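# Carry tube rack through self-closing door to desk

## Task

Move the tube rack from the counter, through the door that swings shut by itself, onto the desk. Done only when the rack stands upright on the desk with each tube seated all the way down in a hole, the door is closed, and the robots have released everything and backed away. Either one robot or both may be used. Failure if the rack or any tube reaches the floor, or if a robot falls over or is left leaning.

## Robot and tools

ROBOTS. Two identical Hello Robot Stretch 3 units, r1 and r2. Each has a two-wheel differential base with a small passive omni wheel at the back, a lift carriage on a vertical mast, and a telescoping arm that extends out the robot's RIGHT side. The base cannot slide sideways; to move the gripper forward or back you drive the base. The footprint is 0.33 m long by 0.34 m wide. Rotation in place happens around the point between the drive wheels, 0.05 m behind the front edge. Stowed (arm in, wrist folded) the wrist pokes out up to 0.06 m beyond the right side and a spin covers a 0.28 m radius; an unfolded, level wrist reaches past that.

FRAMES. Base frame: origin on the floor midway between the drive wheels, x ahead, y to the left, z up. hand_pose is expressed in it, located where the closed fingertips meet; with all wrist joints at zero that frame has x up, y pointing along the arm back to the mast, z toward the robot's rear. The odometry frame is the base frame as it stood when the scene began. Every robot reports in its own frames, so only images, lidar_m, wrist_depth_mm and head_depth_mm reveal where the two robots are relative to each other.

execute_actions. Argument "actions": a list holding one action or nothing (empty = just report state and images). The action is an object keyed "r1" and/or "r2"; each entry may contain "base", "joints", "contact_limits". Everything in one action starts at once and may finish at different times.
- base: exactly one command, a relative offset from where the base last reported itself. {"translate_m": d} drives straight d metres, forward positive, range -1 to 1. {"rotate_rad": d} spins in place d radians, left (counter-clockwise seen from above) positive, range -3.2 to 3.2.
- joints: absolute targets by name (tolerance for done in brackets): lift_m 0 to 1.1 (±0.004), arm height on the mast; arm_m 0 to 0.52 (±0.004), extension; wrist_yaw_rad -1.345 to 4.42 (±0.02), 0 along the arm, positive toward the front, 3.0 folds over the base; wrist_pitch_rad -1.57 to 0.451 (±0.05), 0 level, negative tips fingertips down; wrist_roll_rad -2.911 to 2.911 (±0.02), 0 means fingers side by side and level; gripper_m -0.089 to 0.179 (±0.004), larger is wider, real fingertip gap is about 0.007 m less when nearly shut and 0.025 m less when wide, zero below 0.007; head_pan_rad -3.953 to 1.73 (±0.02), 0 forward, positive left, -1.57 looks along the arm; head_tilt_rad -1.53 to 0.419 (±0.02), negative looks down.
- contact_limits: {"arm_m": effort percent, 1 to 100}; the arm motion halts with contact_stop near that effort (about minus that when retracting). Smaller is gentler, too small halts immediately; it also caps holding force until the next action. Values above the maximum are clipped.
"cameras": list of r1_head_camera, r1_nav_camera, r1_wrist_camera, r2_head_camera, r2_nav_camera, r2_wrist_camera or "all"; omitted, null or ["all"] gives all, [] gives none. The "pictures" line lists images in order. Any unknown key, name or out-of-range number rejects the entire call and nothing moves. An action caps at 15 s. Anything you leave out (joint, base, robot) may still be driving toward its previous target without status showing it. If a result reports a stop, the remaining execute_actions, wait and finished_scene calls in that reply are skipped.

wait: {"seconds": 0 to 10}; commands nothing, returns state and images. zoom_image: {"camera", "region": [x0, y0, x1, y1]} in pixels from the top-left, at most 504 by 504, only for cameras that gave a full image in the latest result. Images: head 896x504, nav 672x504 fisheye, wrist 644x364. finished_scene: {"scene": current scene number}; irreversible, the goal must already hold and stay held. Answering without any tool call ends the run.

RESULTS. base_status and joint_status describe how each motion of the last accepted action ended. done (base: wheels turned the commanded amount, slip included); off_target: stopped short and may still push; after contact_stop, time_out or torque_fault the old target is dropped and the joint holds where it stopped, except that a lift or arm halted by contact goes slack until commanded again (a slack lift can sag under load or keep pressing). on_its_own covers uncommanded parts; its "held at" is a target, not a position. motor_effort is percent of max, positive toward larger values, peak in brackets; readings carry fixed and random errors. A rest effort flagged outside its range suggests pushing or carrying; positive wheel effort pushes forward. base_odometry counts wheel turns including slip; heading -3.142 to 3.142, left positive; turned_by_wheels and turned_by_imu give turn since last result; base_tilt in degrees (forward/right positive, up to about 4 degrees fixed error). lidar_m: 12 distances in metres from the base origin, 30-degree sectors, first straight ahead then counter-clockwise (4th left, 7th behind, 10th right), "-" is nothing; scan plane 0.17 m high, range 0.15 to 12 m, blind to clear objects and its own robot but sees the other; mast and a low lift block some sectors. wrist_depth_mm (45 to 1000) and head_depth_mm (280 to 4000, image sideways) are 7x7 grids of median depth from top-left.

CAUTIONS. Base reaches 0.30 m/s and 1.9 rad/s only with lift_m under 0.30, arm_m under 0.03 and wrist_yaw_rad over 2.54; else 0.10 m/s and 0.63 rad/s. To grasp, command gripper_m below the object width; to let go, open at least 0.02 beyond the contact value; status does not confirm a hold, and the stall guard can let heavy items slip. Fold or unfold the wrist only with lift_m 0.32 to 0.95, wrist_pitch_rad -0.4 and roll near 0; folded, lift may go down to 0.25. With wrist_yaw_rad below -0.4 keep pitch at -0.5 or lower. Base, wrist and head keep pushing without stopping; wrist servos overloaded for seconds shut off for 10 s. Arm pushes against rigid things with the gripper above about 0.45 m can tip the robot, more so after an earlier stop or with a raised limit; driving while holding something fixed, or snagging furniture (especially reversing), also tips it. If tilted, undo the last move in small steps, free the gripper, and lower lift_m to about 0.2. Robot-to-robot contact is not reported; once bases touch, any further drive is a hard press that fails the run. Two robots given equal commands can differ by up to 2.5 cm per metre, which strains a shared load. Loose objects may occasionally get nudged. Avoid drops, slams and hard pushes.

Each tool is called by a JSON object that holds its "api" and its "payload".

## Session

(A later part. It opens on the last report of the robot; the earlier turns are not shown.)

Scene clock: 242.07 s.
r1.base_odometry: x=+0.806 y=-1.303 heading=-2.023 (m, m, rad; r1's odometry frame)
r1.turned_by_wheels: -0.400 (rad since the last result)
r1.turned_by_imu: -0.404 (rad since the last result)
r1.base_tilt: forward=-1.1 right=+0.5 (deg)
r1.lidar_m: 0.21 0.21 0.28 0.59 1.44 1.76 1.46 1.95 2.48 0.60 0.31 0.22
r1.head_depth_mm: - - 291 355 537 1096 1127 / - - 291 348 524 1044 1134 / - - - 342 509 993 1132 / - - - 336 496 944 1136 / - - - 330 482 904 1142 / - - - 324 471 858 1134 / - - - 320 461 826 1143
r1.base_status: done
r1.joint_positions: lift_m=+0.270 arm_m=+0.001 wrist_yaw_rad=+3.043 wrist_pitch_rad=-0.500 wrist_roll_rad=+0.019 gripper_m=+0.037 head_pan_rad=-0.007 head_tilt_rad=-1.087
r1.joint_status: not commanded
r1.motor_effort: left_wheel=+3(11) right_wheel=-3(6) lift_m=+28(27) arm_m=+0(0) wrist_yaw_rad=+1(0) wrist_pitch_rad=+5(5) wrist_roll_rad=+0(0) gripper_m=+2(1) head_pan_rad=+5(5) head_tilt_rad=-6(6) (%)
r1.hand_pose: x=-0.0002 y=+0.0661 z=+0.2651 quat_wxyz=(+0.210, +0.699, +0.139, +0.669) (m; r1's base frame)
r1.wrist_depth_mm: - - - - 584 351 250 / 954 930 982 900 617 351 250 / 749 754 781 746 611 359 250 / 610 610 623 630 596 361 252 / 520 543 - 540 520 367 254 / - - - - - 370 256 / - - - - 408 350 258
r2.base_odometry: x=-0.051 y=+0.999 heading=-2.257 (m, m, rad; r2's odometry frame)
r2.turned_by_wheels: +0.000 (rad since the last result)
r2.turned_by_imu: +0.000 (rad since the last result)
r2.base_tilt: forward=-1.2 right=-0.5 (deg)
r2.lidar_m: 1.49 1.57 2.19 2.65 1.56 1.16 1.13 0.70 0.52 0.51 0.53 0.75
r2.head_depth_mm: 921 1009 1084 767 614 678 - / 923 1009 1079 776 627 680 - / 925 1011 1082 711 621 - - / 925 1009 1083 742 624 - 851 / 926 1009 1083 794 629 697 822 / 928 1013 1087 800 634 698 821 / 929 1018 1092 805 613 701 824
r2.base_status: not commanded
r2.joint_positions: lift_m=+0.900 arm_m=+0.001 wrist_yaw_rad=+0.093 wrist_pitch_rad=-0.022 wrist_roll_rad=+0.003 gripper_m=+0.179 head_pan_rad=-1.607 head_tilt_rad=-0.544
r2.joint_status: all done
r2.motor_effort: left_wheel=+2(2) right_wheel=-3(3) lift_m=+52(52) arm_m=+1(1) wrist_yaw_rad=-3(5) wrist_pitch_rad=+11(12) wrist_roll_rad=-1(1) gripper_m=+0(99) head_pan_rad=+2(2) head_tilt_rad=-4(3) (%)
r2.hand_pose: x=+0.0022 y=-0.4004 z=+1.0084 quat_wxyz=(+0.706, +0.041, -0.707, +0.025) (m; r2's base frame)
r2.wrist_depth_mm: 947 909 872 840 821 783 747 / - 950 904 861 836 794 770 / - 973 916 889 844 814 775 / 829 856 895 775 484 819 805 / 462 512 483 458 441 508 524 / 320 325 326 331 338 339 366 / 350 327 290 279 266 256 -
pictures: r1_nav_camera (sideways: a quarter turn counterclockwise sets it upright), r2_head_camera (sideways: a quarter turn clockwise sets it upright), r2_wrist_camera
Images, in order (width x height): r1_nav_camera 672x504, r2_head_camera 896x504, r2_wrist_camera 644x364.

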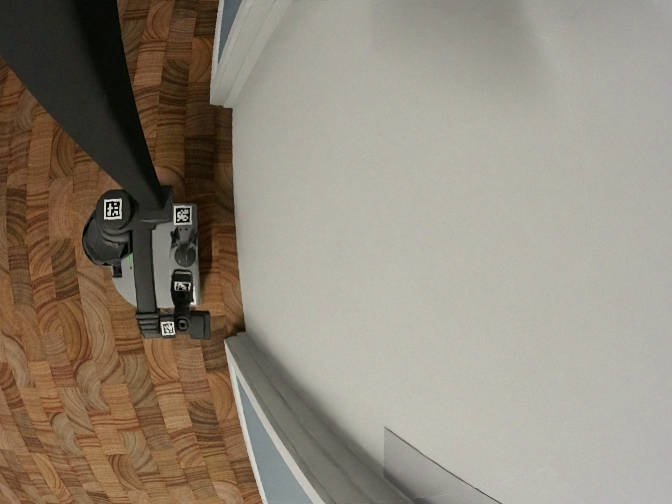

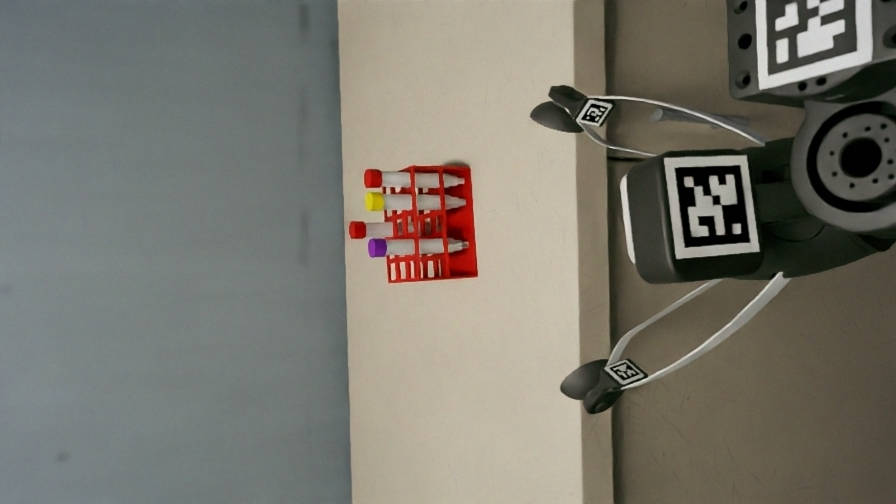

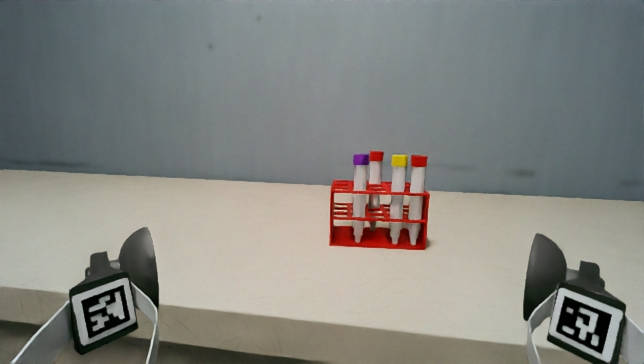

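{"api": "execute_actions", "payload": {"actions": [{"r1": {"base": {"translate_m": 0.135}, "joints": {"head_pan_rad": -1.3, "head_tilt_rad": -1.2, "lift_m": 0.32}}, "r2": {"base": {"translate_m": -0.016}, "joints": {"wrist_yaw_rad": 0.02, "lift_m": 0.855, "arm_m": 0.17}}}], "cameras": ["r1_nav_camera", "r2_head_camera", "r2_wrist_camera"]}}

Scene clock: 304.00 s.
r1.base_odometry: x=+0.747 y=-1.424 heading=-2.022 (m, m, rad; r1's odometry frame)
r1.turned_by_wheels: +0.000 (rad since the last result)
r1.turned_by_imu: +0.000 (rad since the last result)
r1.base_tilt: forward=-1.2 right=+0.4 (deg)
r1.lidar_m: - - 0.15 0.24 1.44 1.88 1.59 2.09 2.48 0.33 0.15 -
r1.head_depth_mm: 326 1570 1482 1367 1270 1187 - / 330 405 521 1337 1275 - - / 324 396 518 738 1146 - - / - 314 339 421 560 786 959 / - - - - 326 362 445 / - - - - - - 301 / - - - - - - -
r1.base_status: done
r1.joint_positions: lift_m=+0.320 arm_m=+0.001 wrist_yaw_rad=+3.043 wrist_pitch_rad=-0.501 wrist_roll_rad=+0.019 gripper_m=+0.037 head_pan_rad=-1.248 head_tilt_rad=-1.187
r1.joint_status: head_pan_rad off_target (ended at -1.248, target -1.300); the others done
r1.motor_effort: left_wheel=+12(14) right_wheel=+2(7) lift_m=+57(58) arm_m=+0(0) wrist_yaw_rad=+1(1) wrist_pitch_rad=+5(5) wrist_roll_rad=+0(0) gripper_m=+1(1) head_pan_rad=-33(58) head_tilt_rad=-6(12) (%)
r1.hand_pose: x=-0.0002 y=+0.0661 z=+0.3141 quat_wxyz=(+0.210, +0.699, +0.139, +0.669) (m; r1's base frame)
r1.wrist_depth_mm: - - - 588 233 137 97 / - - - 635 235 138 98 / 829 874 880 714 242 140 98 / 697 697 705 684 244 142 99 / 594 594 - 561 208 143 100 / 500 527 - - - 145 101 / - - - - 263 138 102
r2.base_odometry: x=-0.041 y=+1.011 heading=-2.256 (m, m, rad; r2's odometry frame)
r2.turned_by_wheels: +0.000 (rad since the last result)
r2.turned_by_imu: -0.001 (rad since the last result)
r2.base_tilt: forward=-1.1 right=-0.5 (deg)
r2.lidar_m: 1.51 1.58 2.21 2.65 1.54 1.15 1.12 0.70 0.52 0.51 0.53 0.74
r2.head_depth_mm: 922 1008 1077 769 627 - 816 / 924 1007 1080 794 - - 815 / 923 1014 1083 738 - - 815 / 924 1008 1083 721 629 701 817 / 924 1012 1084 792 629 697 820 / 927 1012 1087 802 629 699 822 / 929 1015 1089 803 612 700 821
r2.base_status: done
r2.joint_positions: lift_m=+0.855 arm_m=+0.170 wrist_yaw_rad=+0.021 wrist_pitch_rad=-0.022 wrist_roll_rad=+0.003 gripper_m=+0.179 head_pan_rad=-1.607 head_tilt_rad=-0.544
r2.joint_status: all done
r2.motor_effort: left_wheel=+2(4) right_wheel=-4(9) lift_m=+23(43) arm_m=+7(7) wrist_yaw_rad=-2(5) wrist_pitch_rad=+11(11) wrist_roll_rad=-1(1) gripper_m=+0(0) head_pan_rad=+3(3) head_tilt_rad=-3(2) (%)
r2.hand_pose: x=-0.0160 y=-0.5701 z=+0.9645 quat_wxyz=(+0.706, +0.016, -0.708, +0.000) (m; r2's base frame)
r2.wrist_depth_mm: 730 713 684 681 652 639 627 / 740 712 709 693 676 652 641 / 760 739 726 698 678 663 647 / 610 621 633 316 512 684 667 / 336 373 344 285 294 367 376 / 232 234 238 239 242 246 266 / - 171 179 182 183 185 -
pictures: r1_nav_camera (sideways: a quarter turn counterclockwise sets it upright), r2_head_camera (sideways: a quarter turn clockwise sets it upright), r2_wrist_camera
Images, in order (width x height): r1_nav_camera 672x504, r2_head_camera 896x504, r2_wrist_camera 644x364.

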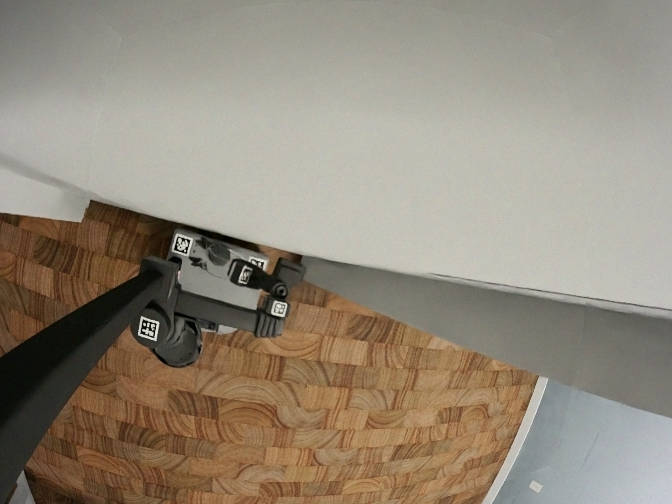

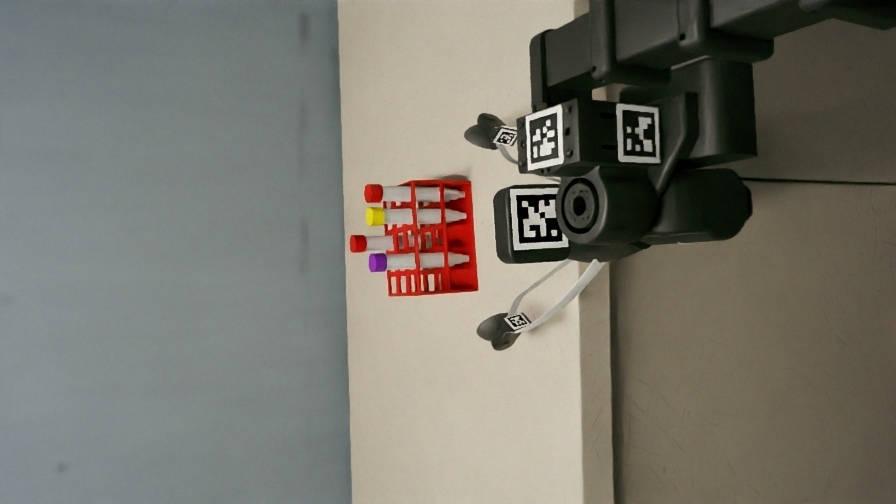

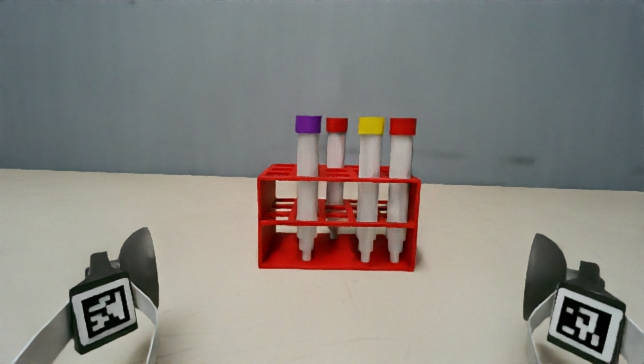

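{"api": "execute_actions", "payload": {"actions": [{"r1": {"base": {"translate_m": -0.03}, "joints": {"head_pan_rad": 1.5, "head_tilt_rad": -1.2}}, "r2": {"joints": {"lift_m": 0.845, "arm_m": 0.315}, "contact_limits": {"arm_m": 20}}}], "cameras": ["r1_nav_camera", "r2_head_camera", "r2_wrist_camera"]}}

Scene clock: 325.80 s.
r1.base_odometry: x=+0.760 y=-1.397 heading=-2.022 (m, m, rad; r1's odometry frame)
r1.turned_by_wheels: +0.000 (rad since the last result)
r1.turned_by_imu: +0.000 (rad since the last result)
r1.base_tilt: forward=-1.2 right=+0.5 (deg)
r1.lidar_m: - - 0.15 0.34 1.44 1.86 1.56 2.06 2.48 0.33 0.15 -
r1.head_depth_mm: - - 290 309 325 354 401 / 308 331 367 419 489 586 732 / 436 513 622 788 1084 1166 1117 / 606 745 965 1359 1290 - - / 641 1632 1518 1400 1323 - - / 1481 1672 1529 1431 - - 1121 / 1453 1644 1574 - 1291 1241 1136
r1.base_status: done
r1.joint_positions: lift_m=+0.320 arm_m=+0.001 wrist_yaw_rad=+3.043 wrist_pitch_rad=-0.501 wrist_roll_rad=+0.019 gripper_m=+0.037 head_pan_rad=+1.493 head_tilt_rad=-1.187
r1.joint_status: all done
r1.motor_effort: left_wheel=+2(8) right_wheel=-2(6) lift_m=+56(57) arm_m=+0(0) wrist_yaw_rad=+0(0) wrist_pitch_rad=+5(5) wrist_roll_rad=+0(0) gripper_m=+0(1) head_pan_rad=+4(58) head_tilt_rad=-6(6) (%)
r1.hand_pose: x=-0.0002 y=+0.0661 z=+0.3141 quat_wxyz=(+0.210, +0.699, +0.139, +0.669) (m; r1's base frame)
r1.wrist_depth_mm: - - - 594 312 183 130 / - - - 671 317 186 131 / 853 842 875 757 323 186 132 / 692 704 707 695 329 188 132 / 593 597 - 591 279 193 133 / 509 539 - - - 195 135 / - - - - 352 185 136
r2.base_odometry: x=-0.041 y=+1.011 heading=-2.257 (m, m, rad; r2's odometry frame)
r2.turned_by_wheels: +0.000 (rad since the last result)
r2.turned_by_imu: -0.001 (rad since the last result)
r2.base_tilt: forward=-1.1 right=-0.6 (deg)
r2.lidar_m: 1.51 1.58 2.21 2.64 1.54 1.15 1.11 0.70 0.52 0.51 0.53 0.74
r2.head_depth_mm: 919 1008 1082 765 612 - 839 / 920 1009 1079 858 628 695 820 / 924 1009 1086 - 629 697 822 / 924 1009 1083 742 626 698 823 / 926 1014 1085 752 628 700 823 / 929 1012 1088 795 631 701 826 / 932 1017 1089 803 633 702 827
r2.base_status: not commanded
r2.joint_positions: lift_m=+0.845 arm_m=+0.315 wrist_yaw_rad=+0.020 wrist_pitch_rad=-0.006 wrist_roll_rad=+0.002 gripper_m=+0.179 head_pan_rad=-1.607 head_tilt_rad=-0.546
r2.joint_status: all done
r2.motor_effort: left_wheel=+0(4) right_wheel=-1(7) lift_m=+23(22) arm_m=+8(14) wrist_yaw_rad=+0(2) wrist_pitch_rad=+3(12) wrist_roll_rad=+0(1) gripper_m=+1(1) head_pan_rad=+2(3) head_tilt_rad=-3(3) (%)
r2.contact_limits: arm_m 20 (drawing in: default 29, maximum 48; extending or still: default 42, maximum 68)
r2.hand_pose: x=-0.0164 y=-0.7156 z=+0.9587 quat_wxyz=(+0.707, +0.009, -0.707, +0.005) (m; r2's base frame)
r2.wrist_depth_mm: 571 562 543 535 519 511 499 / 586 579 557 544 533 522 510 / 605 595 576 167 115 113 519 / 610 597 482 171 117 539 540 / 328 315 127 133 119 117 371 / 221 122 140 146 122 119 257 / - 154 125 153 124 123 -
pictures: r1_nav_camera (sideways: a quarter turn counterclockwise sets it upright), r2_head_camera (sideways: a quarter turn clockwise sets it upright), r2_wrist_camera
Images, in order (width x height): r1_nav_camera 672x504, r2_head_camera 896x504, r2_wrist_camera 644x364.

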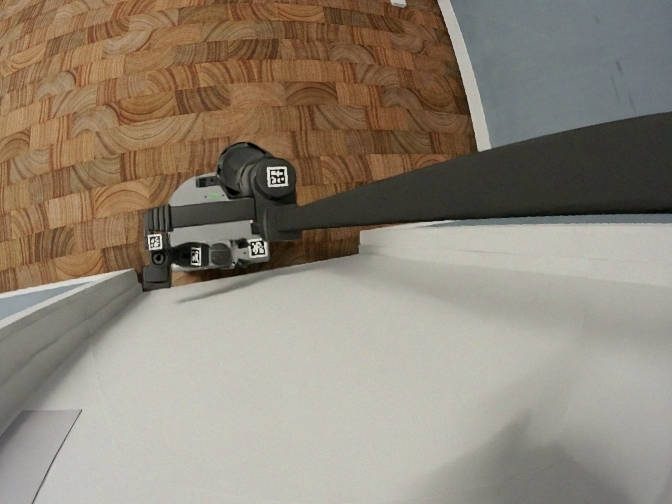

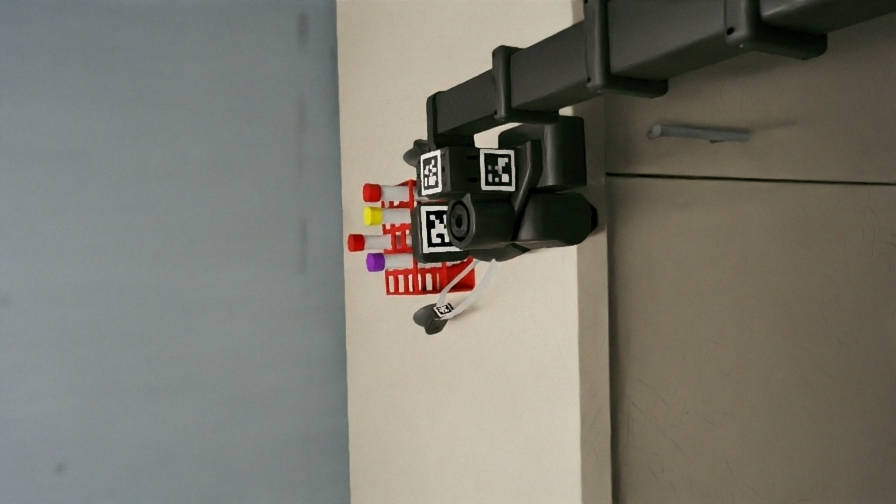

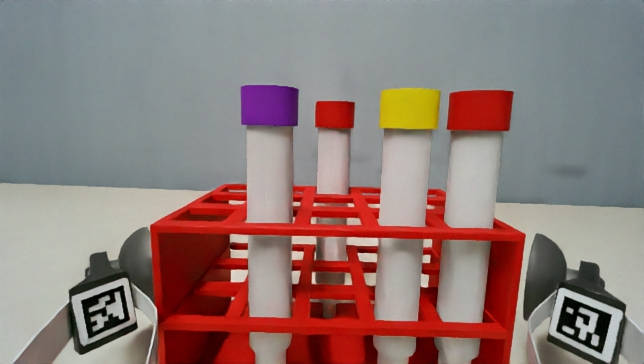

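{"api": "execute_actions", "payload": {"actions": [{"r1": {"base": {"translate_m": 0.045}}, "r2": {"joints": {"lift_m": 0.854}}}], "cameras": []}}

{"api": "execute_actions", "payload": {"actions": [{"r1": {"base": {"translate_m": 0.10}}, "r2": {"joints": {"gripper_m": 0.10}}}], "cameras": ["r1_nav_camera", "r2_head_camera", "r2_wrist_camera"]}}

Scene clock: 338.80 s.
r1.base_odometry: x=+0.741 y=-1.438 heading=-2.021 (m, m, rad; r1's odometry frame)
r1.turned_by_wheels: +0.001 (rad since the last result)
r1.turned_by_imu: +0.002 (rad since the last result)
r1.base_tilt: forward=-1.2 right=+0.5 (deg)
r1.lidar_m: - - 0.15 0.19 1.44 1.89 1.61 2.10 2.48 0.27 0.15 -
r1.head_depth_mm: - - - - - - - / - - - - 305 344 390 / - 320 352 413 554 685 847 / 443 627 882 1271 1287 - - / 601 741 1476 1403 1320 - - / 1432 1665 1536 1435 - - 1118 / 1454 1657 1575 - 1298 1243 1131
r1.base_status: translate_m off_target (by the wheels' count: +0.0448 of +0.0450)
r1.joint_positions: lift_m=+0.320 arm_m=+0.001 wrist_yaw_rad=+3.043 wrist_pitch_rad=-0.501 wrist_roll_rad=+0.019 gripper_m=+0.037 head_pan_rad=+1.493 head_tilt_rad=-1.187
r1.joint_status: not commanded
r1.on_its_own: left_wheel is at rest, and its effort (+63) is outside its rest range (-18 to +18)
r1.motor_effort: left_wheel=+63(65) right_wheel=-2(3) lift_m=+56(56) arm_m=+0(0) wrist_yaw_rad=+0(0) wrist_pitch_rad=+5(5) wrist_roll_rad=+0(0) gripper_m=+0(0) head_pan_rad=+4(6) head_tilt_rad=-6(6) (%)
r1.hand_pose: x=-0.0002 y=+0.0661 z=+0.3141 quat_wxyz=(+0.210, +0.699, +0.139, +0.669) (m; r1's base frame)
r1.wrist_depth_mm: - - - 573 195 114 81 / - - - 625 196 114 81 / 825 850 894 705 200 116 82 / 695 705 712 659 204 117 82 / 575 593 - 563 171 118 83 / 504 533 - - - 119 84 / - - - - 216 114 84
r2.base_odometry: x=-0.041 y=+1.011 heading=-2.257 (m, m, rad; r2's odometry frame)
r2.turned_by_wheels: +0.000 (rad since the last result)
r2.turned_by_imu: -0.001 (rad since the last result)
r2.base_tilt: forward=-1.1 right=-0.5 (deg)
r2.lidar_m: 1.51 1.58 2.21 2.64 1.54 1.15 1.11 0.70 0.53 0.51 0.53 0.74
r2.head_depth_mm: 921 1005 1076 766 - - 839 / 922 1011 1083 855 609 695 817 / 922 1006 1080 - 628 698 820 / 924 1011 1090 740 625 699 821 / 919 1011 1085 751 626 700 822 / 926 1015 1089 794 632 700 825 / 927 1017 1091 802 633 700 826
r2.base_status: not commanded
r2.joint_positions: lift_m=+0.854 arm_m=+0.315 wrist_yaw_rad=+0.020 wrist_pitch_rad=-0.013 wrist_roll_rad=+0.002 gripper_m=+0.179 head_pan_rad=-1.607 head_tilt_rad=-0.546
r2.joint_status: all done
r2.motor_effort: left_wheel=+0(0) right_wheel=-1(1) lift_m=+52(55) arm_m=+7(8) wrist_yaw_rad=+0(1) wrist_pitch_rad=+7(8) wrist_roll_rad=+0(0) gripper_m=+1(0) head_pan_rad=+2(3) head_tilt_rad=-2(2) (%)
r2.hand_pose: x=-0.0164 y=-0.7154 z=+0.9648 quat_wxyz=(+0.707, +0.012, -0.707, +0.002) (m; r2's base frame)
r2.wrist_depth_mm: 572 555 550 531 524 505 497 / 583 569 558 548 530 523 507 / 602 588 564 167 113 111 519 / 615 595 560 172 117 545 540 / 338 356 132 135 116 118 381 / 232 121 141 157 122 119 270 / - 162 130 132 123 124 -
pictures: none
No camera images: the call's "cameras" was empty. Leave "cameras" out to get every camera's image.

Scene clock: 340.80 s.
r1.base_odometry: x=+0.697 y=-1.527 heading=-2.020 (m, m, rad; r1's odometry frame)
r1.turned_by_wheels: +0.001 (rad since the last result)
r1.turned_by_imu: +0.155 (rad since the last result)
r1.base_tilt: forward=-1.2 right=+0.6 (deg)
r1.lidar_m: - - 0.15 0.20 1.51 1.96 1.68 2.27 0.34 0.21 0.15 -
r1.head_depth_mm: - - - - - - - / - - - - 304 337 367 / 309 345 377 429 565 639 734 / 560 687 933 1343 1294 - - / 608 801 1498 1401 1323 - - / 1533 1682 1527 1437 - - 1125 / 1528 1699 1576 - 1294 1234 1133
r1.base_status: translate_m off_target (by the wheels' count: +0.0997 of +0.1000)
r1.joint_positions: lift_m=+0.320 arm_m=+0.001 wrist_yaw_rad=+3.042 wrist_pitch_rad=-0.503 wrist_roll_rad=+0.019 gripper_m=+0.037 head_pan_rad=+1.499 head_tilt_rad=-1.190
r1.joint_status: not commanded
r1.on_its_own: left_wheel is at rest, and its effort (+76) is outside its rest range (-18 to +18)
r1.motor_effort: left_wheel=+76(95) right_wheel=+5(22) lift_m=+43(57) arm_m=+0(1) wrist_yaw_rad=+2(3) wrist_pitch_rad=+6(6) wrist_roll_rad=+0(0) gripper_m=+0(1) head_pan_rad=+1(4) head_tilt_rad=-4(6) (%)
r1.hand_pose: x=+0.0000 y=+0.0657 z=+0.3140 quat_wxyz=(+0.212, +0.699, +0.140, +0.669) (m; r1's base frame)
r1.wrist_depth_mm: - - - 589 193 108 75 / - - - 634 195 109 76 / 840 852 896 718 196 109 76 / 696 699 711 666 198 110 76 / 583 590 - 568 163 110 77 / 503 534 - - - 111 77 / - - - - 206 105 77
r2.base_odometry: x=-0.041 y=+1.011 heading=-2.257 (m, m, rad; r2's odometry frame)
r2.turned_by_wheels: +0.000 (rad since the last result)
r2.turned_by_imu: +0.000 (rad since the last result)
r2.base_tilt: forward=-1.1 right=-0.4 (deg)
r2.lidar_m: 1.51 1.58 2.21 2.65 1.40 1.14 1.11 0.70 0.52 0.51 0.53 0.75
r2.head_depth_mm: 916 1007 1081 768 - - 838 / 920 1011 1085 857 610 696 819 / 923 1009 1082 - 629 696 821 / 925 1010 1082 745 624 698 824 / 925 1011 1088 788 628 701 824 / 927 1018 1091 794 631 701 822 / 927 1019 1090 799 632 702 826
r2.base_status: not commanded
r2.joint_positions: lift_m=+0.854 arm_m=+0.315 wrist_yaw_rad=+0.020 wrist_pitch_rad=-0.013 wrist_roll_rad=+0.002 gripper_m=+0.104 head_pan_rad=-1.607 head_tilt_rad=-0.546
r2.joint_status: gripper_m off_target (ended at +0.104, target +0.100)
r2.motor_effort: left_wheel=+0(1) right_wheel=-1(1) lift_m=+52(52) arm_m=+7(7) wrist_yaw_rad=+0(0) wrist_pitch_rad=+7(7) wrist_roll_rad=-1(1) gripper_m=-22(99) head_pan_rad=+1(2) head_tilt_rad=-2(2) (%)
r2.hand_pose: x=-0.0164 y=-0.7154 z=+0.9647 quat_wxyz=(+0.707, +0.012, -0.707, +0.002) (m; r2's base frame)
r2.wrist_depth_mm: 564 557 543 526 521 504 497 / 581 568 561 546 536 519 511 / 614 596 572 179 124 528 518 / 612 593 584 181 129 544 530 / 337 343 146 151 131 312 378 / 231 249 152 157 136 132 251 / 184 169 160 161 138 145 188
pictures: r1_nav_camera (sideways: a quarter turn counterclockwise sets it upright), r2_head_camera (sideways: a quarter turn clockwise sets it upright), r2_wrist_camera
Images, in order (width x height): r1_nav_camera 672x504, r2_head_camera 896x504, r2_wrist_camera 644x364.

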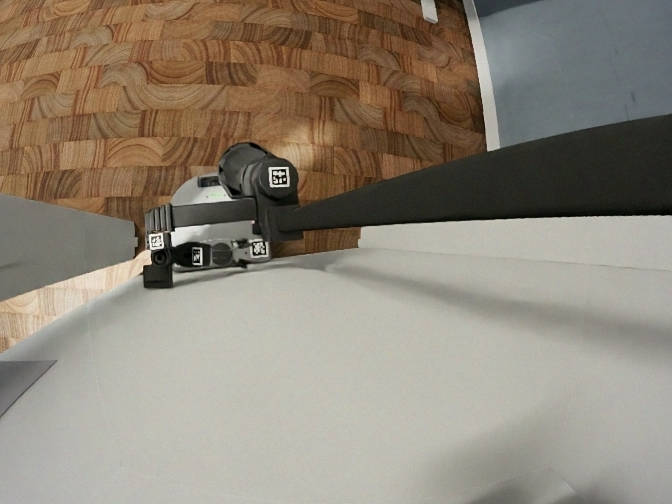

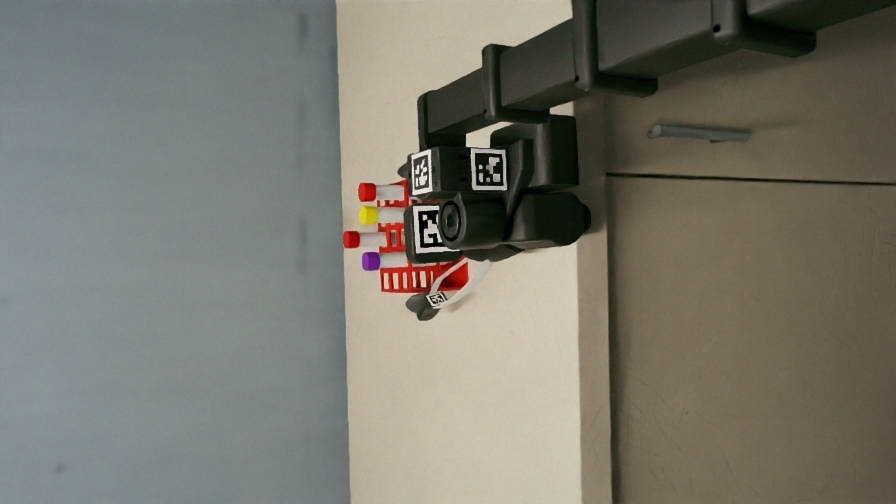

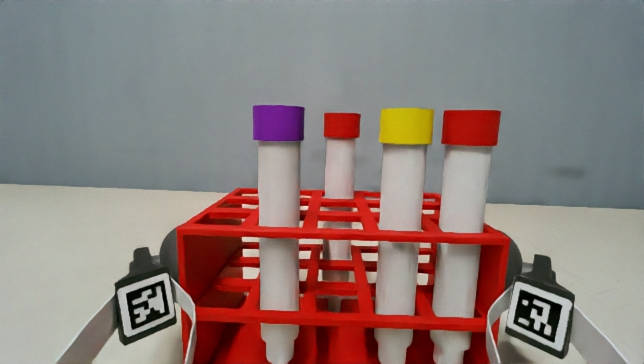

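{"api": "execute_actions", "payload": {"actions": [{"r1": {"base": {"rotate_rad": 0.25}}, "r2": {"joints": {"lift_m": 0.885}}}], "cameras": ["r1_nav_camera", "r2_head_camera", "r2_wrist_camera"]}}

Scene clock: 412.33 s.
r1.base_odometry: x=+0.697 y=-1.527 heading=-1.771 (m, m, rad; r1's odometry frame)
r1.turned_by_wheels: +0.249 (rad since the last result)
r1.turned_by_imu: +0.236 (rad since the last result)
r1.base_tilt: forward=-1.2 right=+0.6 (deg)
r1.lidar_m: - - 0.15 0.57 1.71 2.12 1.68 2.57 0.33 0.19 0.15 -
r1.head_depth_mm: 369 357 345 334 337 326 326 / 574 665 642 605 569 538 508 / 628 775 1007 1342 1273 1183 898 / 1584 1640 1512 1392 1286 - - / 1631 1674 1520 1402 1323 - - / 1673 1690 1526 1440 - - 1127 / 1738 1688 1563 - 1296 1235 1129
r1.base_status: rotate_rad off_target (by the wheels' count: +0.2488 of +0.2500)
r1.joint_positions: lift_m=+0.320 arm_m=+0.001 wrist_yaw_rad=+3.010 wrist_pitch_rad=-0.503 wrist_roll_rad=+0.019 gripper_m=+0.037 head_pan_rad=+1.499 head_tilt_rad=-1.190
r1.joint_status: not commanded
r1.on_its_own: right_wheel is at rest, and its effort (+27) is outside its rest range (-18 to +18); wrist_yaw_rad is at rest, and its effort (+37) is outside its rest range (-12 to +12)
r1.motor_effort: left_wheel=-8(54) right_wheel=+27(37) lift_m=+43(43) arm_m=-1(1) wrist_yaw_rad=+37(37) wrist_pitch_rad=+6(6) wrist_roll_rad=+0(0) gripper_m=+1(0) head_pan_rad=+2(0) head_tilt_rad=-5(4) (%)
r1.hand_pose: x=+0.0067 y=+0.0649 z=+0.3140 quat_wxyz=(+0.222, +0.701, +0.129, +0.665) (m; r1's base frame)
r1.wrist_depth_mm: - - - - 471 186 116 / - - - - 438 182 115 / 848 832 879 793 415 177 113 / 677 684 685 702 397 172 111 / 584 582 - 605 282 169 109 / 514 524 - - - 165 108 / - - - - 341 150 107
r2.base_odometry: x=-0.041 y=+1.011 heading=-2.257 (m, m, rad; r2's odometry frame)
r2.turned_by_wheels: +0.000 (rad since the last result)
r2.turned_by_imu: -0.002 (rad since the last result)
r2.base_tilt: forward=-1.1 right=-0.5 (deg)
r2.lidar_m: 1.51 1.58 2.20 2.65 1.34 1.14 1.11 0.70 0.52 0.51 0.53 0.74
r2.head_depth_mm: 921 1010 1080 805 - 702 816 / 923 1008 1082 - 595 681 818 / 927 1008 1081 - 596 699 822 / 924 1016 1087 719 624 697 823 / 923 1012 1088 786 628 699 824 / 926 1012 1090 795 631 701 826 / 926 1016 1088 801 634 701 826
r2.base_status: not commanded
r2.joint_positions: lift_m=+0.884 arm_m=+0.315 wrist_yaw_rad=+0.020 wrist_pitch_rad=-0.024 wrist_roll_rad=+0.002 gripper_m=+0.104 head_pan_rad=-1.607 head_tilt_rad=-0.546
r2.joint_status: all done
r2.motor_effort: left_wheel=+0(0) right_wheel=-1(1) lift_m=+53(56) arm_m=+7(7) wrist_yaw_rad=+0(0) wrist_pitch_rad=+12(13) wrist_roll_rad=+0(0) gripper_m=-22(22) head_pan_rad=+2(3) head_tilt_rad=-2(3) (%)
r2.hand_pose: x=-0.0164 y=-0.7151 z=+0.9930 quat_wxyz=(+0.707, +0.016, -0.707, -0.002) (m; r2's base frame)
r2.wrist_depth_mm: 569 547 544 531 515 508 493 / 582 571 555 539 532 522 509 / 601 583 572 181 126 531 523 / 617 602 587 182 130 544 531 / 413 418 147 153 131 394 463 / 285 305 152 158 136 132 310 / 223 209 160 162 137 145 232
pictures: r1_nav_camera (sideways: a quarter turn counterclockwise sets it upright), r2_head_camera (sideways: a quarter turn clockwise sets it upright), r2_wrist_camera
Images, in order (width x height): r1_nav_camera 672x504, r2_head_camera 896x504, r2_wrist_camera 644x364.

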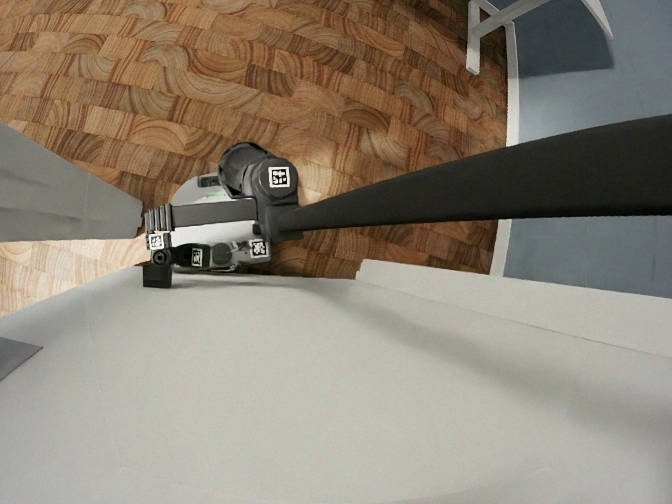

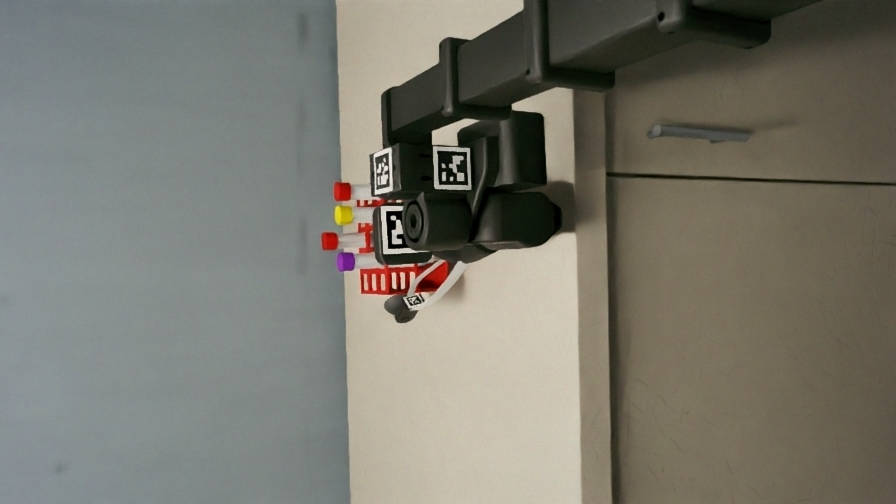

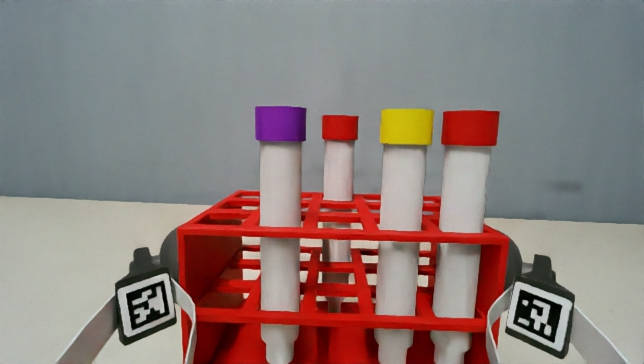

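{"api": "execute_actions", "payload": {"actions": [{"r1": {"base": {"translate_m": 0.22}}, "r2": {"joints": {"gripper_m": 0.09, "lift_m": 0.90}}}], "cameras": ["r1_nav_camera", "r2_wrist_camera"]}}

Scene clock: 426.97 s.
r1.base_odometry: x=+0.654 y=-1.743 heading=-1.770 (m, m, rad; r1's odometry frame)
r1.turned_by_wheels: +0.001 (rad since the last result)
r1.turned_by_imu: +0.050 (rad since the last result)
r1.base_tilt: forward=-1.2 right=+0.5 (deg)
r1.lidar_m: - - 0.15 0.20 1.71 1.84 1.83 0.41 0.41 0.21 0.15 -
r1.head_depth_mm: - - - - - - - / - - - - 305 338 368 / 309 345 377 431 567 644 735 / 545 688 918 1340 1296 - - / 620 1603 1502 1399 1318 - - / 1677 1685 1535 1432 - - 1124 / 1739 1695 1567 - 1297 1239 1132
r1.base_status: translate_m off_target (by the wheels' count: +0.2197 of +0.2200)
r1.joint_positions: lift_m=+0.320 arm_m=+0.001 wrist_yaw_rad=+3.000 wrist_pitch_rad=-0.505 wrist_roll_rad=+0.019 gripper_m=+0.037 head_pan_rad=+1.499 head_tilt_rad=-1.191
r1.joint_status: not commanded
r1.on_its_own: wrist_yaw_rad is held at +2.993, not at its first target +3.043, by its stall guard, which is not easing now; left_wheel is at rest, and its effort (+77) is outside its rest range (-18 to +18)
r1.motor_effort: left_wheel=+77(92) right_wheel=+4(44) lift_m=+43(45) arm_m=+0(0) wrist_yaw_rad=-7(21) wrist_pitch_rad=+7(7) wrist_roll_rad=+0(0) gripper_m=+2(2) head_pan_rad=+1(1) head_tilt_rad=-4(4) (%)
r1.hand_pose: x=+0.0089 y=+0.0643 z=+0.3136 quat_wxyz=(+0.226, +0.702, +0.126, +0.664) (m; r1's base frame)
r1.wrist_depth_mm: - - - 515 160 95 67 / - - - 536 163 95 68 / 821 837 839 589 166 97 68 / 680 683 706 638 169 98 69 / 569 596 - 499 149 100 70 / 508 526 - - 145 101 70 / - - - - 193 96 71
r2.base_odometry: x=-0.041 y=+1.011 heading=-2.257 (m, m, rad; r2's odometry frame)
r2.turned_by_wheels: +0.000 (rad since the last result)
r2.turned_by_imu: -0.001 (rad since the last result)
r2.base_tilt: forward=-1.1 right=-0.5 (deg)
r2.lidar_m: 1.51 1.58 2.21 2.65 1.24 1.15 1.11 0.70 0.53 0.51 0.53 0.74
r2.head_depth_mm: 922 1007 1080 847 - 703 817 / 920 1007 1085 - 615 681 818 / 925 1006 1094 - 598 697 822 / 922 1009 1084 718 624 698 823 / 925 1012 1086 785 627 699 825 / 927 1013 1089 794 632 699 827 / 927 1019 1090 803 632 700 824
r2.base_status: not commanded
r2.joint_positions: lift_m=+0.899 arm_m=+0.315 wrist_yaw_rad=+0.020 wrist_pitch_rad=-0.024 wrist_roll_rad=+0.002 gripper_m=+0.105 head_pan_rad=-1.607 head_tilt_rad=-0.546
r2.joint_status: gripper_m off_target (ended at +0.105, target +0.090); the others done
r2.on_its_own: gripper_m is held at +0.104, not at your +0.090, by its stall guard, which is still easing
r2.motor_effort: left_wheel=+0(0) right_wheel=-1(1) lift_m=+54(57) arm_m=+7(7) wrist_yaw_rad=+0(0) wrist_pitch_rad=+13(13) wrist_roll_rad=-1(0) gripper_m=-17(89) head_pan_rad=+2(2) head_tilt_rad=-2(1) (%)
r2.hand_pose: x=-0.0164 y=-0.7151 z=+1.0079 quat_wxyz=(+0.707, +0.016, -0.707, -0.002) (m; r2's base frame)
r2.wrist_depth_mm: 569 554 546 532 518 506 494 / 588 571 560 546 530 522 507 / 604 584 567 181 126 528 521 / 616 607 587 182 130 539 535 / 450 462 147 153 132 437 509 / 314 335 152 159 136 132 340 / 247 231 160 162 137 145 256
pictures: r1_nav_camera (sideways: a quarter turn counterclockwise sets it upright), r2_wrist_camera
Images, in order (width x height): r1_nav_camera 672x504, r2_wrist_camera 644x364.

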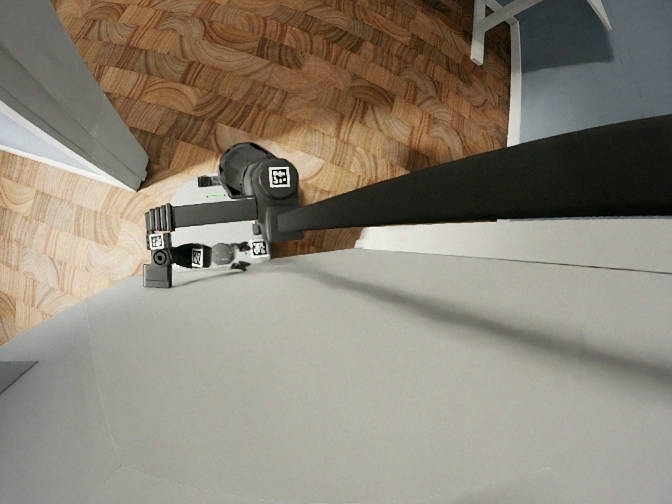

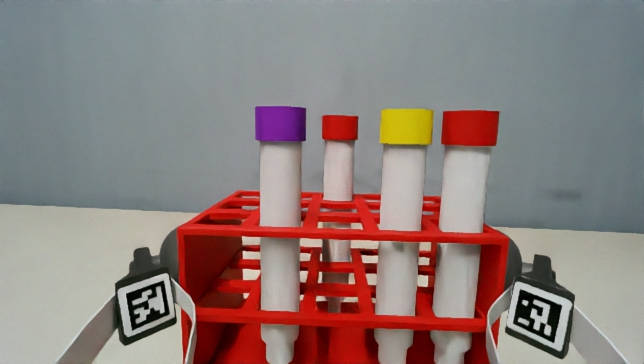

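{"api": "execute_actions", "payload": {"actions": [{"r2": {"joints": {"gripper_m": 0.101}}, "r1": {"joints": {"wrist_yaw_rad": 3.1}}}], "cameras": ["r2_wrist_camera"]}}

Scene clock: 431.07 s.
r1.base_odometry: x=+0.654 y=-1.743 heading=-1.769 (m, m, rad; r1's odometry frame)
r1.turned_by_wheels: +0.000 (rad since the last result)
r1.turned_by_imu: +0.001 (rad since the last result)
r1.base_tilt: forward=-1.2 right=+0.6 (deg)
r1.lidar_m: - - 0.15 0.20 1.71 1.84 1.84 0.41 0.41 0.21 0.15 -
r1.head_depth_mm: - - - - - - - / - - - - 303 335 365 / 312 343 376 428 565 638 731 / 545 686 921 1345 1295 - - / 620 1595 1511 1398 1322 - - / 1680 1686 1541 1433 - - 1124 / 1745 1692 1560 - 1303 1234 1129
r1.base_status: not commanded
r1.joint_positions: lift_m=+0.320 arm_m=+0.001 wrist_yaw_rad=+3.097 wrist_pitch_rad=-0.505 wrist_roll_rad=+0.019 gripper_m=+0.037 head_pan_rad=+1.499 head_tilt_rad=-1.191
r1.joint_status: all done
r1.on_its_own: left_wheel is at rest, and its effort (+88) is outside its rest range (-18 to +18)
r1.motor_effort: left_wheel=+88(88) right_wheel=+1(4) lift_m=+43(44) arm_m=+0(0) wrist_yaw_rad=+4(5) wrist_pitch_rad=+7(7) wrist_roll_rad=+0(0) gripper_m=+1(2) head_pan_rad=+0(1) head_tilt_rad=-5(4) (%)
r1.hand_pose: x=-0.0117 y=+0.0662 z=+0.3136 quat_wxyz=(+0.194, +0.695, +0.160, +0.674) (m; r1's base frame)
r1.wrist_depth_mm: - - - 612 251 129 87 / - - - 663 250 129 87 / 849 856 - 751 248 129 87 / 681 686 - 710 246 128 87 / 599 591 601 579 194 127 86 / 507 529 - - - 127 86 / 463 - - - 215 119 86
r2.base_odometry: x=-0.041 y=+1.011 heading=-2.257 (m, m, rad; r2's odometry frame)
r2.turned_by_wheels: +0.000 (rad since the last result)
r2.turned_by_imu: -0.001 (rad since the last result)
r2.base_tilt: forward=-1.1 right=-0.5 (deg)
r2.lidar_m: 1.51 1.58 2.21 2.64 1.24 1.15 1.11 0.70 0.52 0.51 0.53 0.74
r2.head_depth_mm: 923 1007 1083 846 - 701 816 / 924 1010 1081 - 615 681 819 / 924 1011 1089 - 597 699 821 / 925 1010 1086 719 623 699 821 / 924 1013 1086 787 628 699 823 / 926 1013 1086 796 631 700 823 / 925 1013 1089 802 632 703 828
r2.base_status: not commanded
r2.joint_positions: lift_m=+0.899 arm_m=+0.315 wrist_yaw_rad=+0.020 wrist_pitch_rad=-0.024 wrist_roll_rad=+0.002 gripper_m=+0.102 head_pan_rad=-1.607 head_tilt_rad=-0.546
r2.joint_status: all done
r2.motor_effort: left_wheel=+0(0) right_wheel=-1(1) lift_m=+53(53) arm_m=+7(7) wrist_yaw_rad=+0(0) wrist_pitch_rad=+13(13) wrist_roll_rad=+0(1) gripper_m=-24(44) head_pan_rad=+3(3) head_tilt_rad=-2(1) (%)
r2.hand_pose: x=-0.0164 y=-0.7151 z=+1.0079 quat_wxyz=(+0.707, +0.016, -0.707, -0.002) (m; r2's base frame)
r2.wrist_depth_mm: 562 553 541 530 514 508 493 / 579 572 563 542 535 524 511 / 604 588 574 181 126 526 527 / 619 601 588 182 131 546 533 / 455 459 147 153 131 438 508 / 315 337 152 158 136 132 341 / 245 232 160 162 137 145 256
pictures: r2_wrist_camera
Images, in order (width x height): r2_wrist_camera 644x364.

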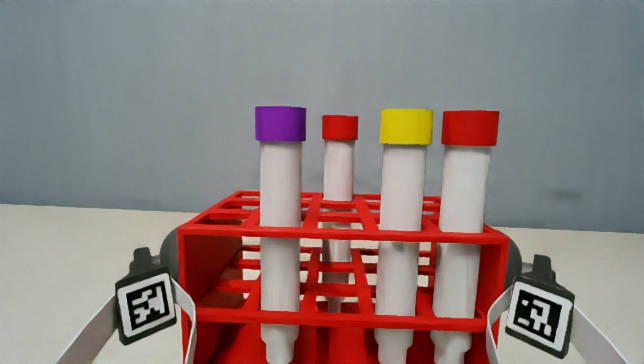

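{"api": "execute_actions", "payload": {"actions": [{"r1": {"joints": {"lift_m": 0.42, "wrist_pitch_rad": -1.5, "gripper_m": 0.0}}, "r2": {"joints": {"arm_m": 0.12}}}], "cameras": []}}

{"api": "execute_actions", "payload": {"actions": [{"r1": {"joints": {"wrist_yaw_rad": 0.3}}, "r2": {"joints": {"arm_m": 0.0, "wrist_yaw_rad": 0.8, "head_pan_rad": -1.0, "head_tilt_rad": -0.9}}}], "cameras": ["r1_nav_camera", "r2_wrist_camera", "r2_nav_camera"]}}

Scene clock: 481.37 s.
r1.base_odometry: x=+0.654 y=-1.743 heading=-1.769 (m, m, rad; r1's odometry frame)
r1.turned_by_wheels: +0.000 (rad since the last result)
r1.turned_by_imu: +0.000 (rad since the last result)
r1.base_tilt: forward=-1.2 right=+0.5 (deg)
r1.lidar_m: - - 0.15 0.20 1.72 1.83 1.84 0.41 0.41 0.21 0.15 -
r1.head_depth_mm: - - - - - - - / - - - - 303 335 365 / 312 344 376 428 565 637 733 / 545 688 920 1344 1285 - - / 620 1602 1496 1397 1323 - - / 1681 1685 1523 1439 - - 1120 / 1735 1686 1563 - 1305 - 1130
r1.base_status: not commanded
r1.joint_positions: lift_m=+0.420 arm_m=+0.001 wrist_yaw_rad=+3.097 wrist_pitch_rad=-1.494 wrist_roll_rad=+0.019 gripper_m=+0.000 head_pan_rad=+1.499 head_tilt_rad=-1.191
r1.joint_status: all done
r1.on_its_own: left_wheel is at rest, and its effort (+88) is outside its rest range (-18 to +18)
r1.motor_effort: left_wheel=+88(88) right_wheel=+0(0) lift_m=+57(62) arm_m=+0(0) wrist_yaw_rad=+3(4) wrist_pitch_rad=-2(10) wrist_roll_rad=+0(0) gripper_m=-2(78) head_pan_rad=+1(1) head_tilt_rad=-4(5) (%)
r1.hand_pose: x=-0.0213 y=-0.1506 z=+0.3009 quat_wxyz=(+0.497, +0.534, +0.464, +0.503) (m; r1's base frame)
r1.wrist_depth_mm: 455 - - - 258 149 98 / 465 - - - 257 150 98 / 481 - - - 260 150 98 / 480 490 - - 262 150 99 / 499 488 479 - 280 151 99 / 417 494 502 - 247 152 99 / 343 446 507 505 401 153 99
r2.base_odometry: x=-0.041 y=+1.011 heading=-2.257 (m, m, rad; r2's odometry frame)
r2.turned_by_wheels: +0.000 (rad since the last result)
r2.turned_by_imu: -0.001 (rad since the last result)
r2.base_tilt: forward=-1.2 right=-0.6 (deg)
r2.lidar_m: 1.51 1.59 2.21 2.65 1.24 1.15 1.11 0.70 0.53 0.51 0.54 0.74
r2.head_depth_mm: 922 1010 1080 766 - - 838 / 924 1010 1081 812 - - 830 / 922 1007 1087 522 - - 820 / 923 1009 1089 539 598 700 821 / 925 1012 1087 829 617 699 825 / 926 1012 1089 794 632 700 826 / 929 1018 1092 802 633 702 827
r2.base_status: not commanded
r2.joint_positions: lift_m=+0.899 arm_m=+0.120 wrist_yaw_rad=+0.020 wrist_pitch_rad=-0.025 wrist_roll_rad=+0.002 gripper_m=+0.105 head_pan_rad=-1.607 head_tilt_rad=-0.546
r2.joint_status: all done
r2.motor_effort: left_wheel=+1(0) right_wheel=-1(1) lift_m=+53(53) arm_m=-5(9) wrist_yaw_rad=+0(0) wrist_pitch_rad=+13(13) wrist_roll_rad=+0(0) gripper_m=-22(21) head_pan_rad=+2(2) head_tilt_rad=-2(2) (%)
r2.hand_pose: x=-0.0164 y=-0.5209 z=+1.0077 quat_wxyz=(+0.707, +0.016, -0.707, -0.002) (m; r2's base frame)
r2.wrist_depth_mm: 760 751 726 714 696 685 663 / 790 771 766 740 721 710 691 / 816 798 766 181 127 714 697 / 829 805 789 182 131 729 721 / 453 464 146 153 132 441 509 / 316 337 152 158 136 133 344 / 248 232 160 162 138 145 257
pictures: none
No camera images: the call's "cameras" was empty. Leave "cameras" out to get every camera's image.

Scene clock: 483.77 s.
r1.base_odometry: x=+0.654 y=-1.743 heading=-1.769 (m, m, rad; r1's odometry frame)
r1.turned_by_wheels: +0.000 (rad since the last result)
r1.turned_by_imu: +0.000 (rad since the last result)
r1.base_tilt: forward=-1.2 right=+0.6 (deg)
r1.lidar_m: - - 0.15 0.20 1.72 1.83 1.84 0.41 0.41 0.21 0.15 -
r1.head_depth_mm: - - - - - - - / - - - - 302 335 364 / 308 344 376 428 565 636 732 / 545 689 920 1346 1293 - - / 619 1597 1514 1407 1321 - - / 1676 1682 1537 1443 - - 1119 / 1735 1698 1573 - 1309 - 1128
r1.base_status: not commanded
r1.joint_positions: lift_m=+0.420 arm_m=+0.001 wrist_yaw_rad=+0.303 wrist_pitch_rad=-1.495 wrist_roll_rad=+0.019 gripper_m=+0.000 head_pan_rad=+1.499 head_tilt_rad=-1.191
r1.joint_status: all done
r1.on_its_own: left_wheel is at rest, and its effort (+90) is outside its rest range (-18 to +18)
r1.motor_effort: left_wheel=+90(91) right_wheel=+0(5) lift_m=+56(56) arm_m=+0(0) wrist_yaw_rad=-4(12) wrist_pitch_rad=-3(3) wrist_roll_rad=+0(0) gripper_m=-1(1) head_pan_rad=+0(0) head_tilt_rad=-5(4) (%)
r1.hand_pose: x=-0.0230 y=-0.1419 z=+0.3009 quat_wxyz=(+0.581, +0.550, -0.445, -0.402) (m; r1's base frame)
r1.wrist_depth_mm: - 95 157 442 446 436 442 / - 103 180 460 453 453 419 / 87 113 205 462 463 464 388 / 93 124 229 - 460 468 459 / 101 137 248 - - 475 470 / 107 155 276 - - - 480 / 116 177 - - - - 482
r2.base_odometry: x=-0.041 y=+1.011 heading=-2.257 (m, m, rad; r2's odometry frame)
r2.turned_by_wheels: +0.000 (rad since the last result)
r2.turned_by_imu: +0.000 (rad since the last result)
r2.base_tilt: forward=-1.2 right=-0.5 (deg)
r2.lidar_m: 1.51 1.58 2.21 2.65 1.24 1.15 1.11 0.70 0.53 0.51 0.53 0.74
r2.head_depth_mm: 937 728 578 - - - 1101 / 988 736 379 433 - 1235 1116 / 1008 744 389 441 1076 1258 1116 / 1024 752 541 927 1229 1268 1121 / 1038 759 806 1060 1397 1277 1127 / 1055 794 911 1217 1469 1273 1131 / 1064 840 1037 1461 1472 1288 1136
r2.base_status: not commanded
r2.joint_positions: lift_m=+0.899 arm_m=+0.001 wrist_yaw_rad=+0.798 wrist_pitch_rad=-0.025 wrist_roll_rad=+0.002 gripper_m=+0.105 head_pan_rad=-1.007 head_tilt_rad=-0.888
r2.joint_status: all done
r2.motor_effort: left_wheel=+0(1) right_wheel=-1(0) lift_m=+53(53) arm_m=-5(4) wrist_yaw_rad=+2(4) wrist_pitch_rad=+13(13) wrist_roll_rad=+0(0) gripper_m=-22(22) head_pan_rad=+1(27) head_tilt_rad=-5(28) (%)
r2.hand_pose: x=+0.1616 y=-0.3247 z=+1.0077 quat_wxyz=(+0.655, +0.283, -0.648, +0.266) (m; r2's base frame)
r2.wrist_depth_mm: - - - - - 830 681 / - - - - - 831 699 / - - - 181 128 793 694 / - - 859 183 132 785 718 / - - 147 152 132 440 506 / - - 152 158 136 132 343 / - - 160 162 137 145 257
pictures: r1_nav_camera (sideways: a quarter turn counterclockwise sets it upright), r2_nav_camera (sideways: a quarter turn counterclockwise sets it upright), r2_wrist_camera
Images, in order (width x height): r1_nav_camera 672x504, r2_nav_camera 672x504, r2_wrist_camera 644x364.

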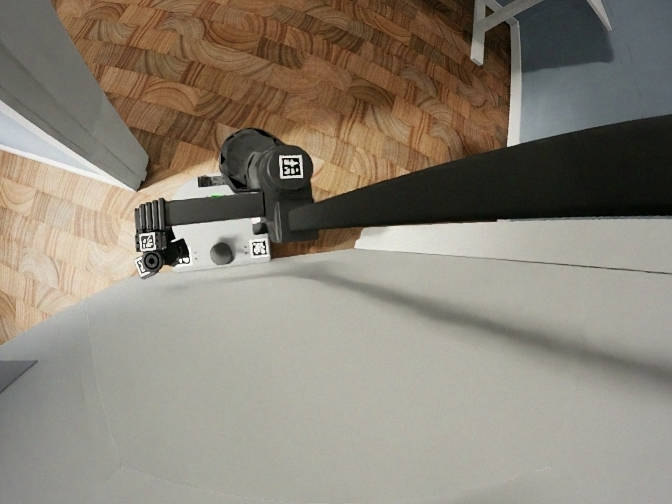

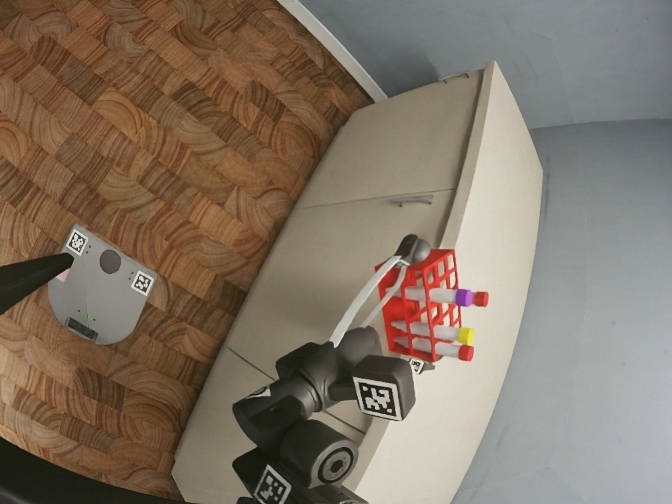

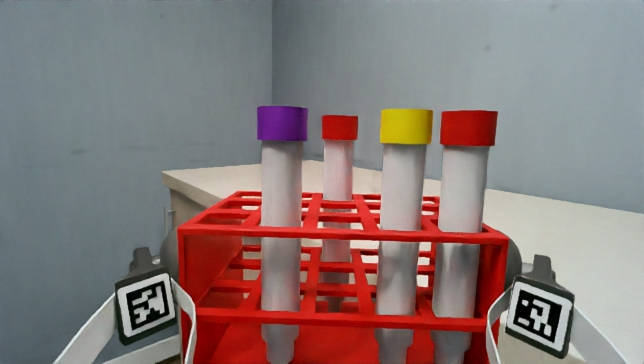

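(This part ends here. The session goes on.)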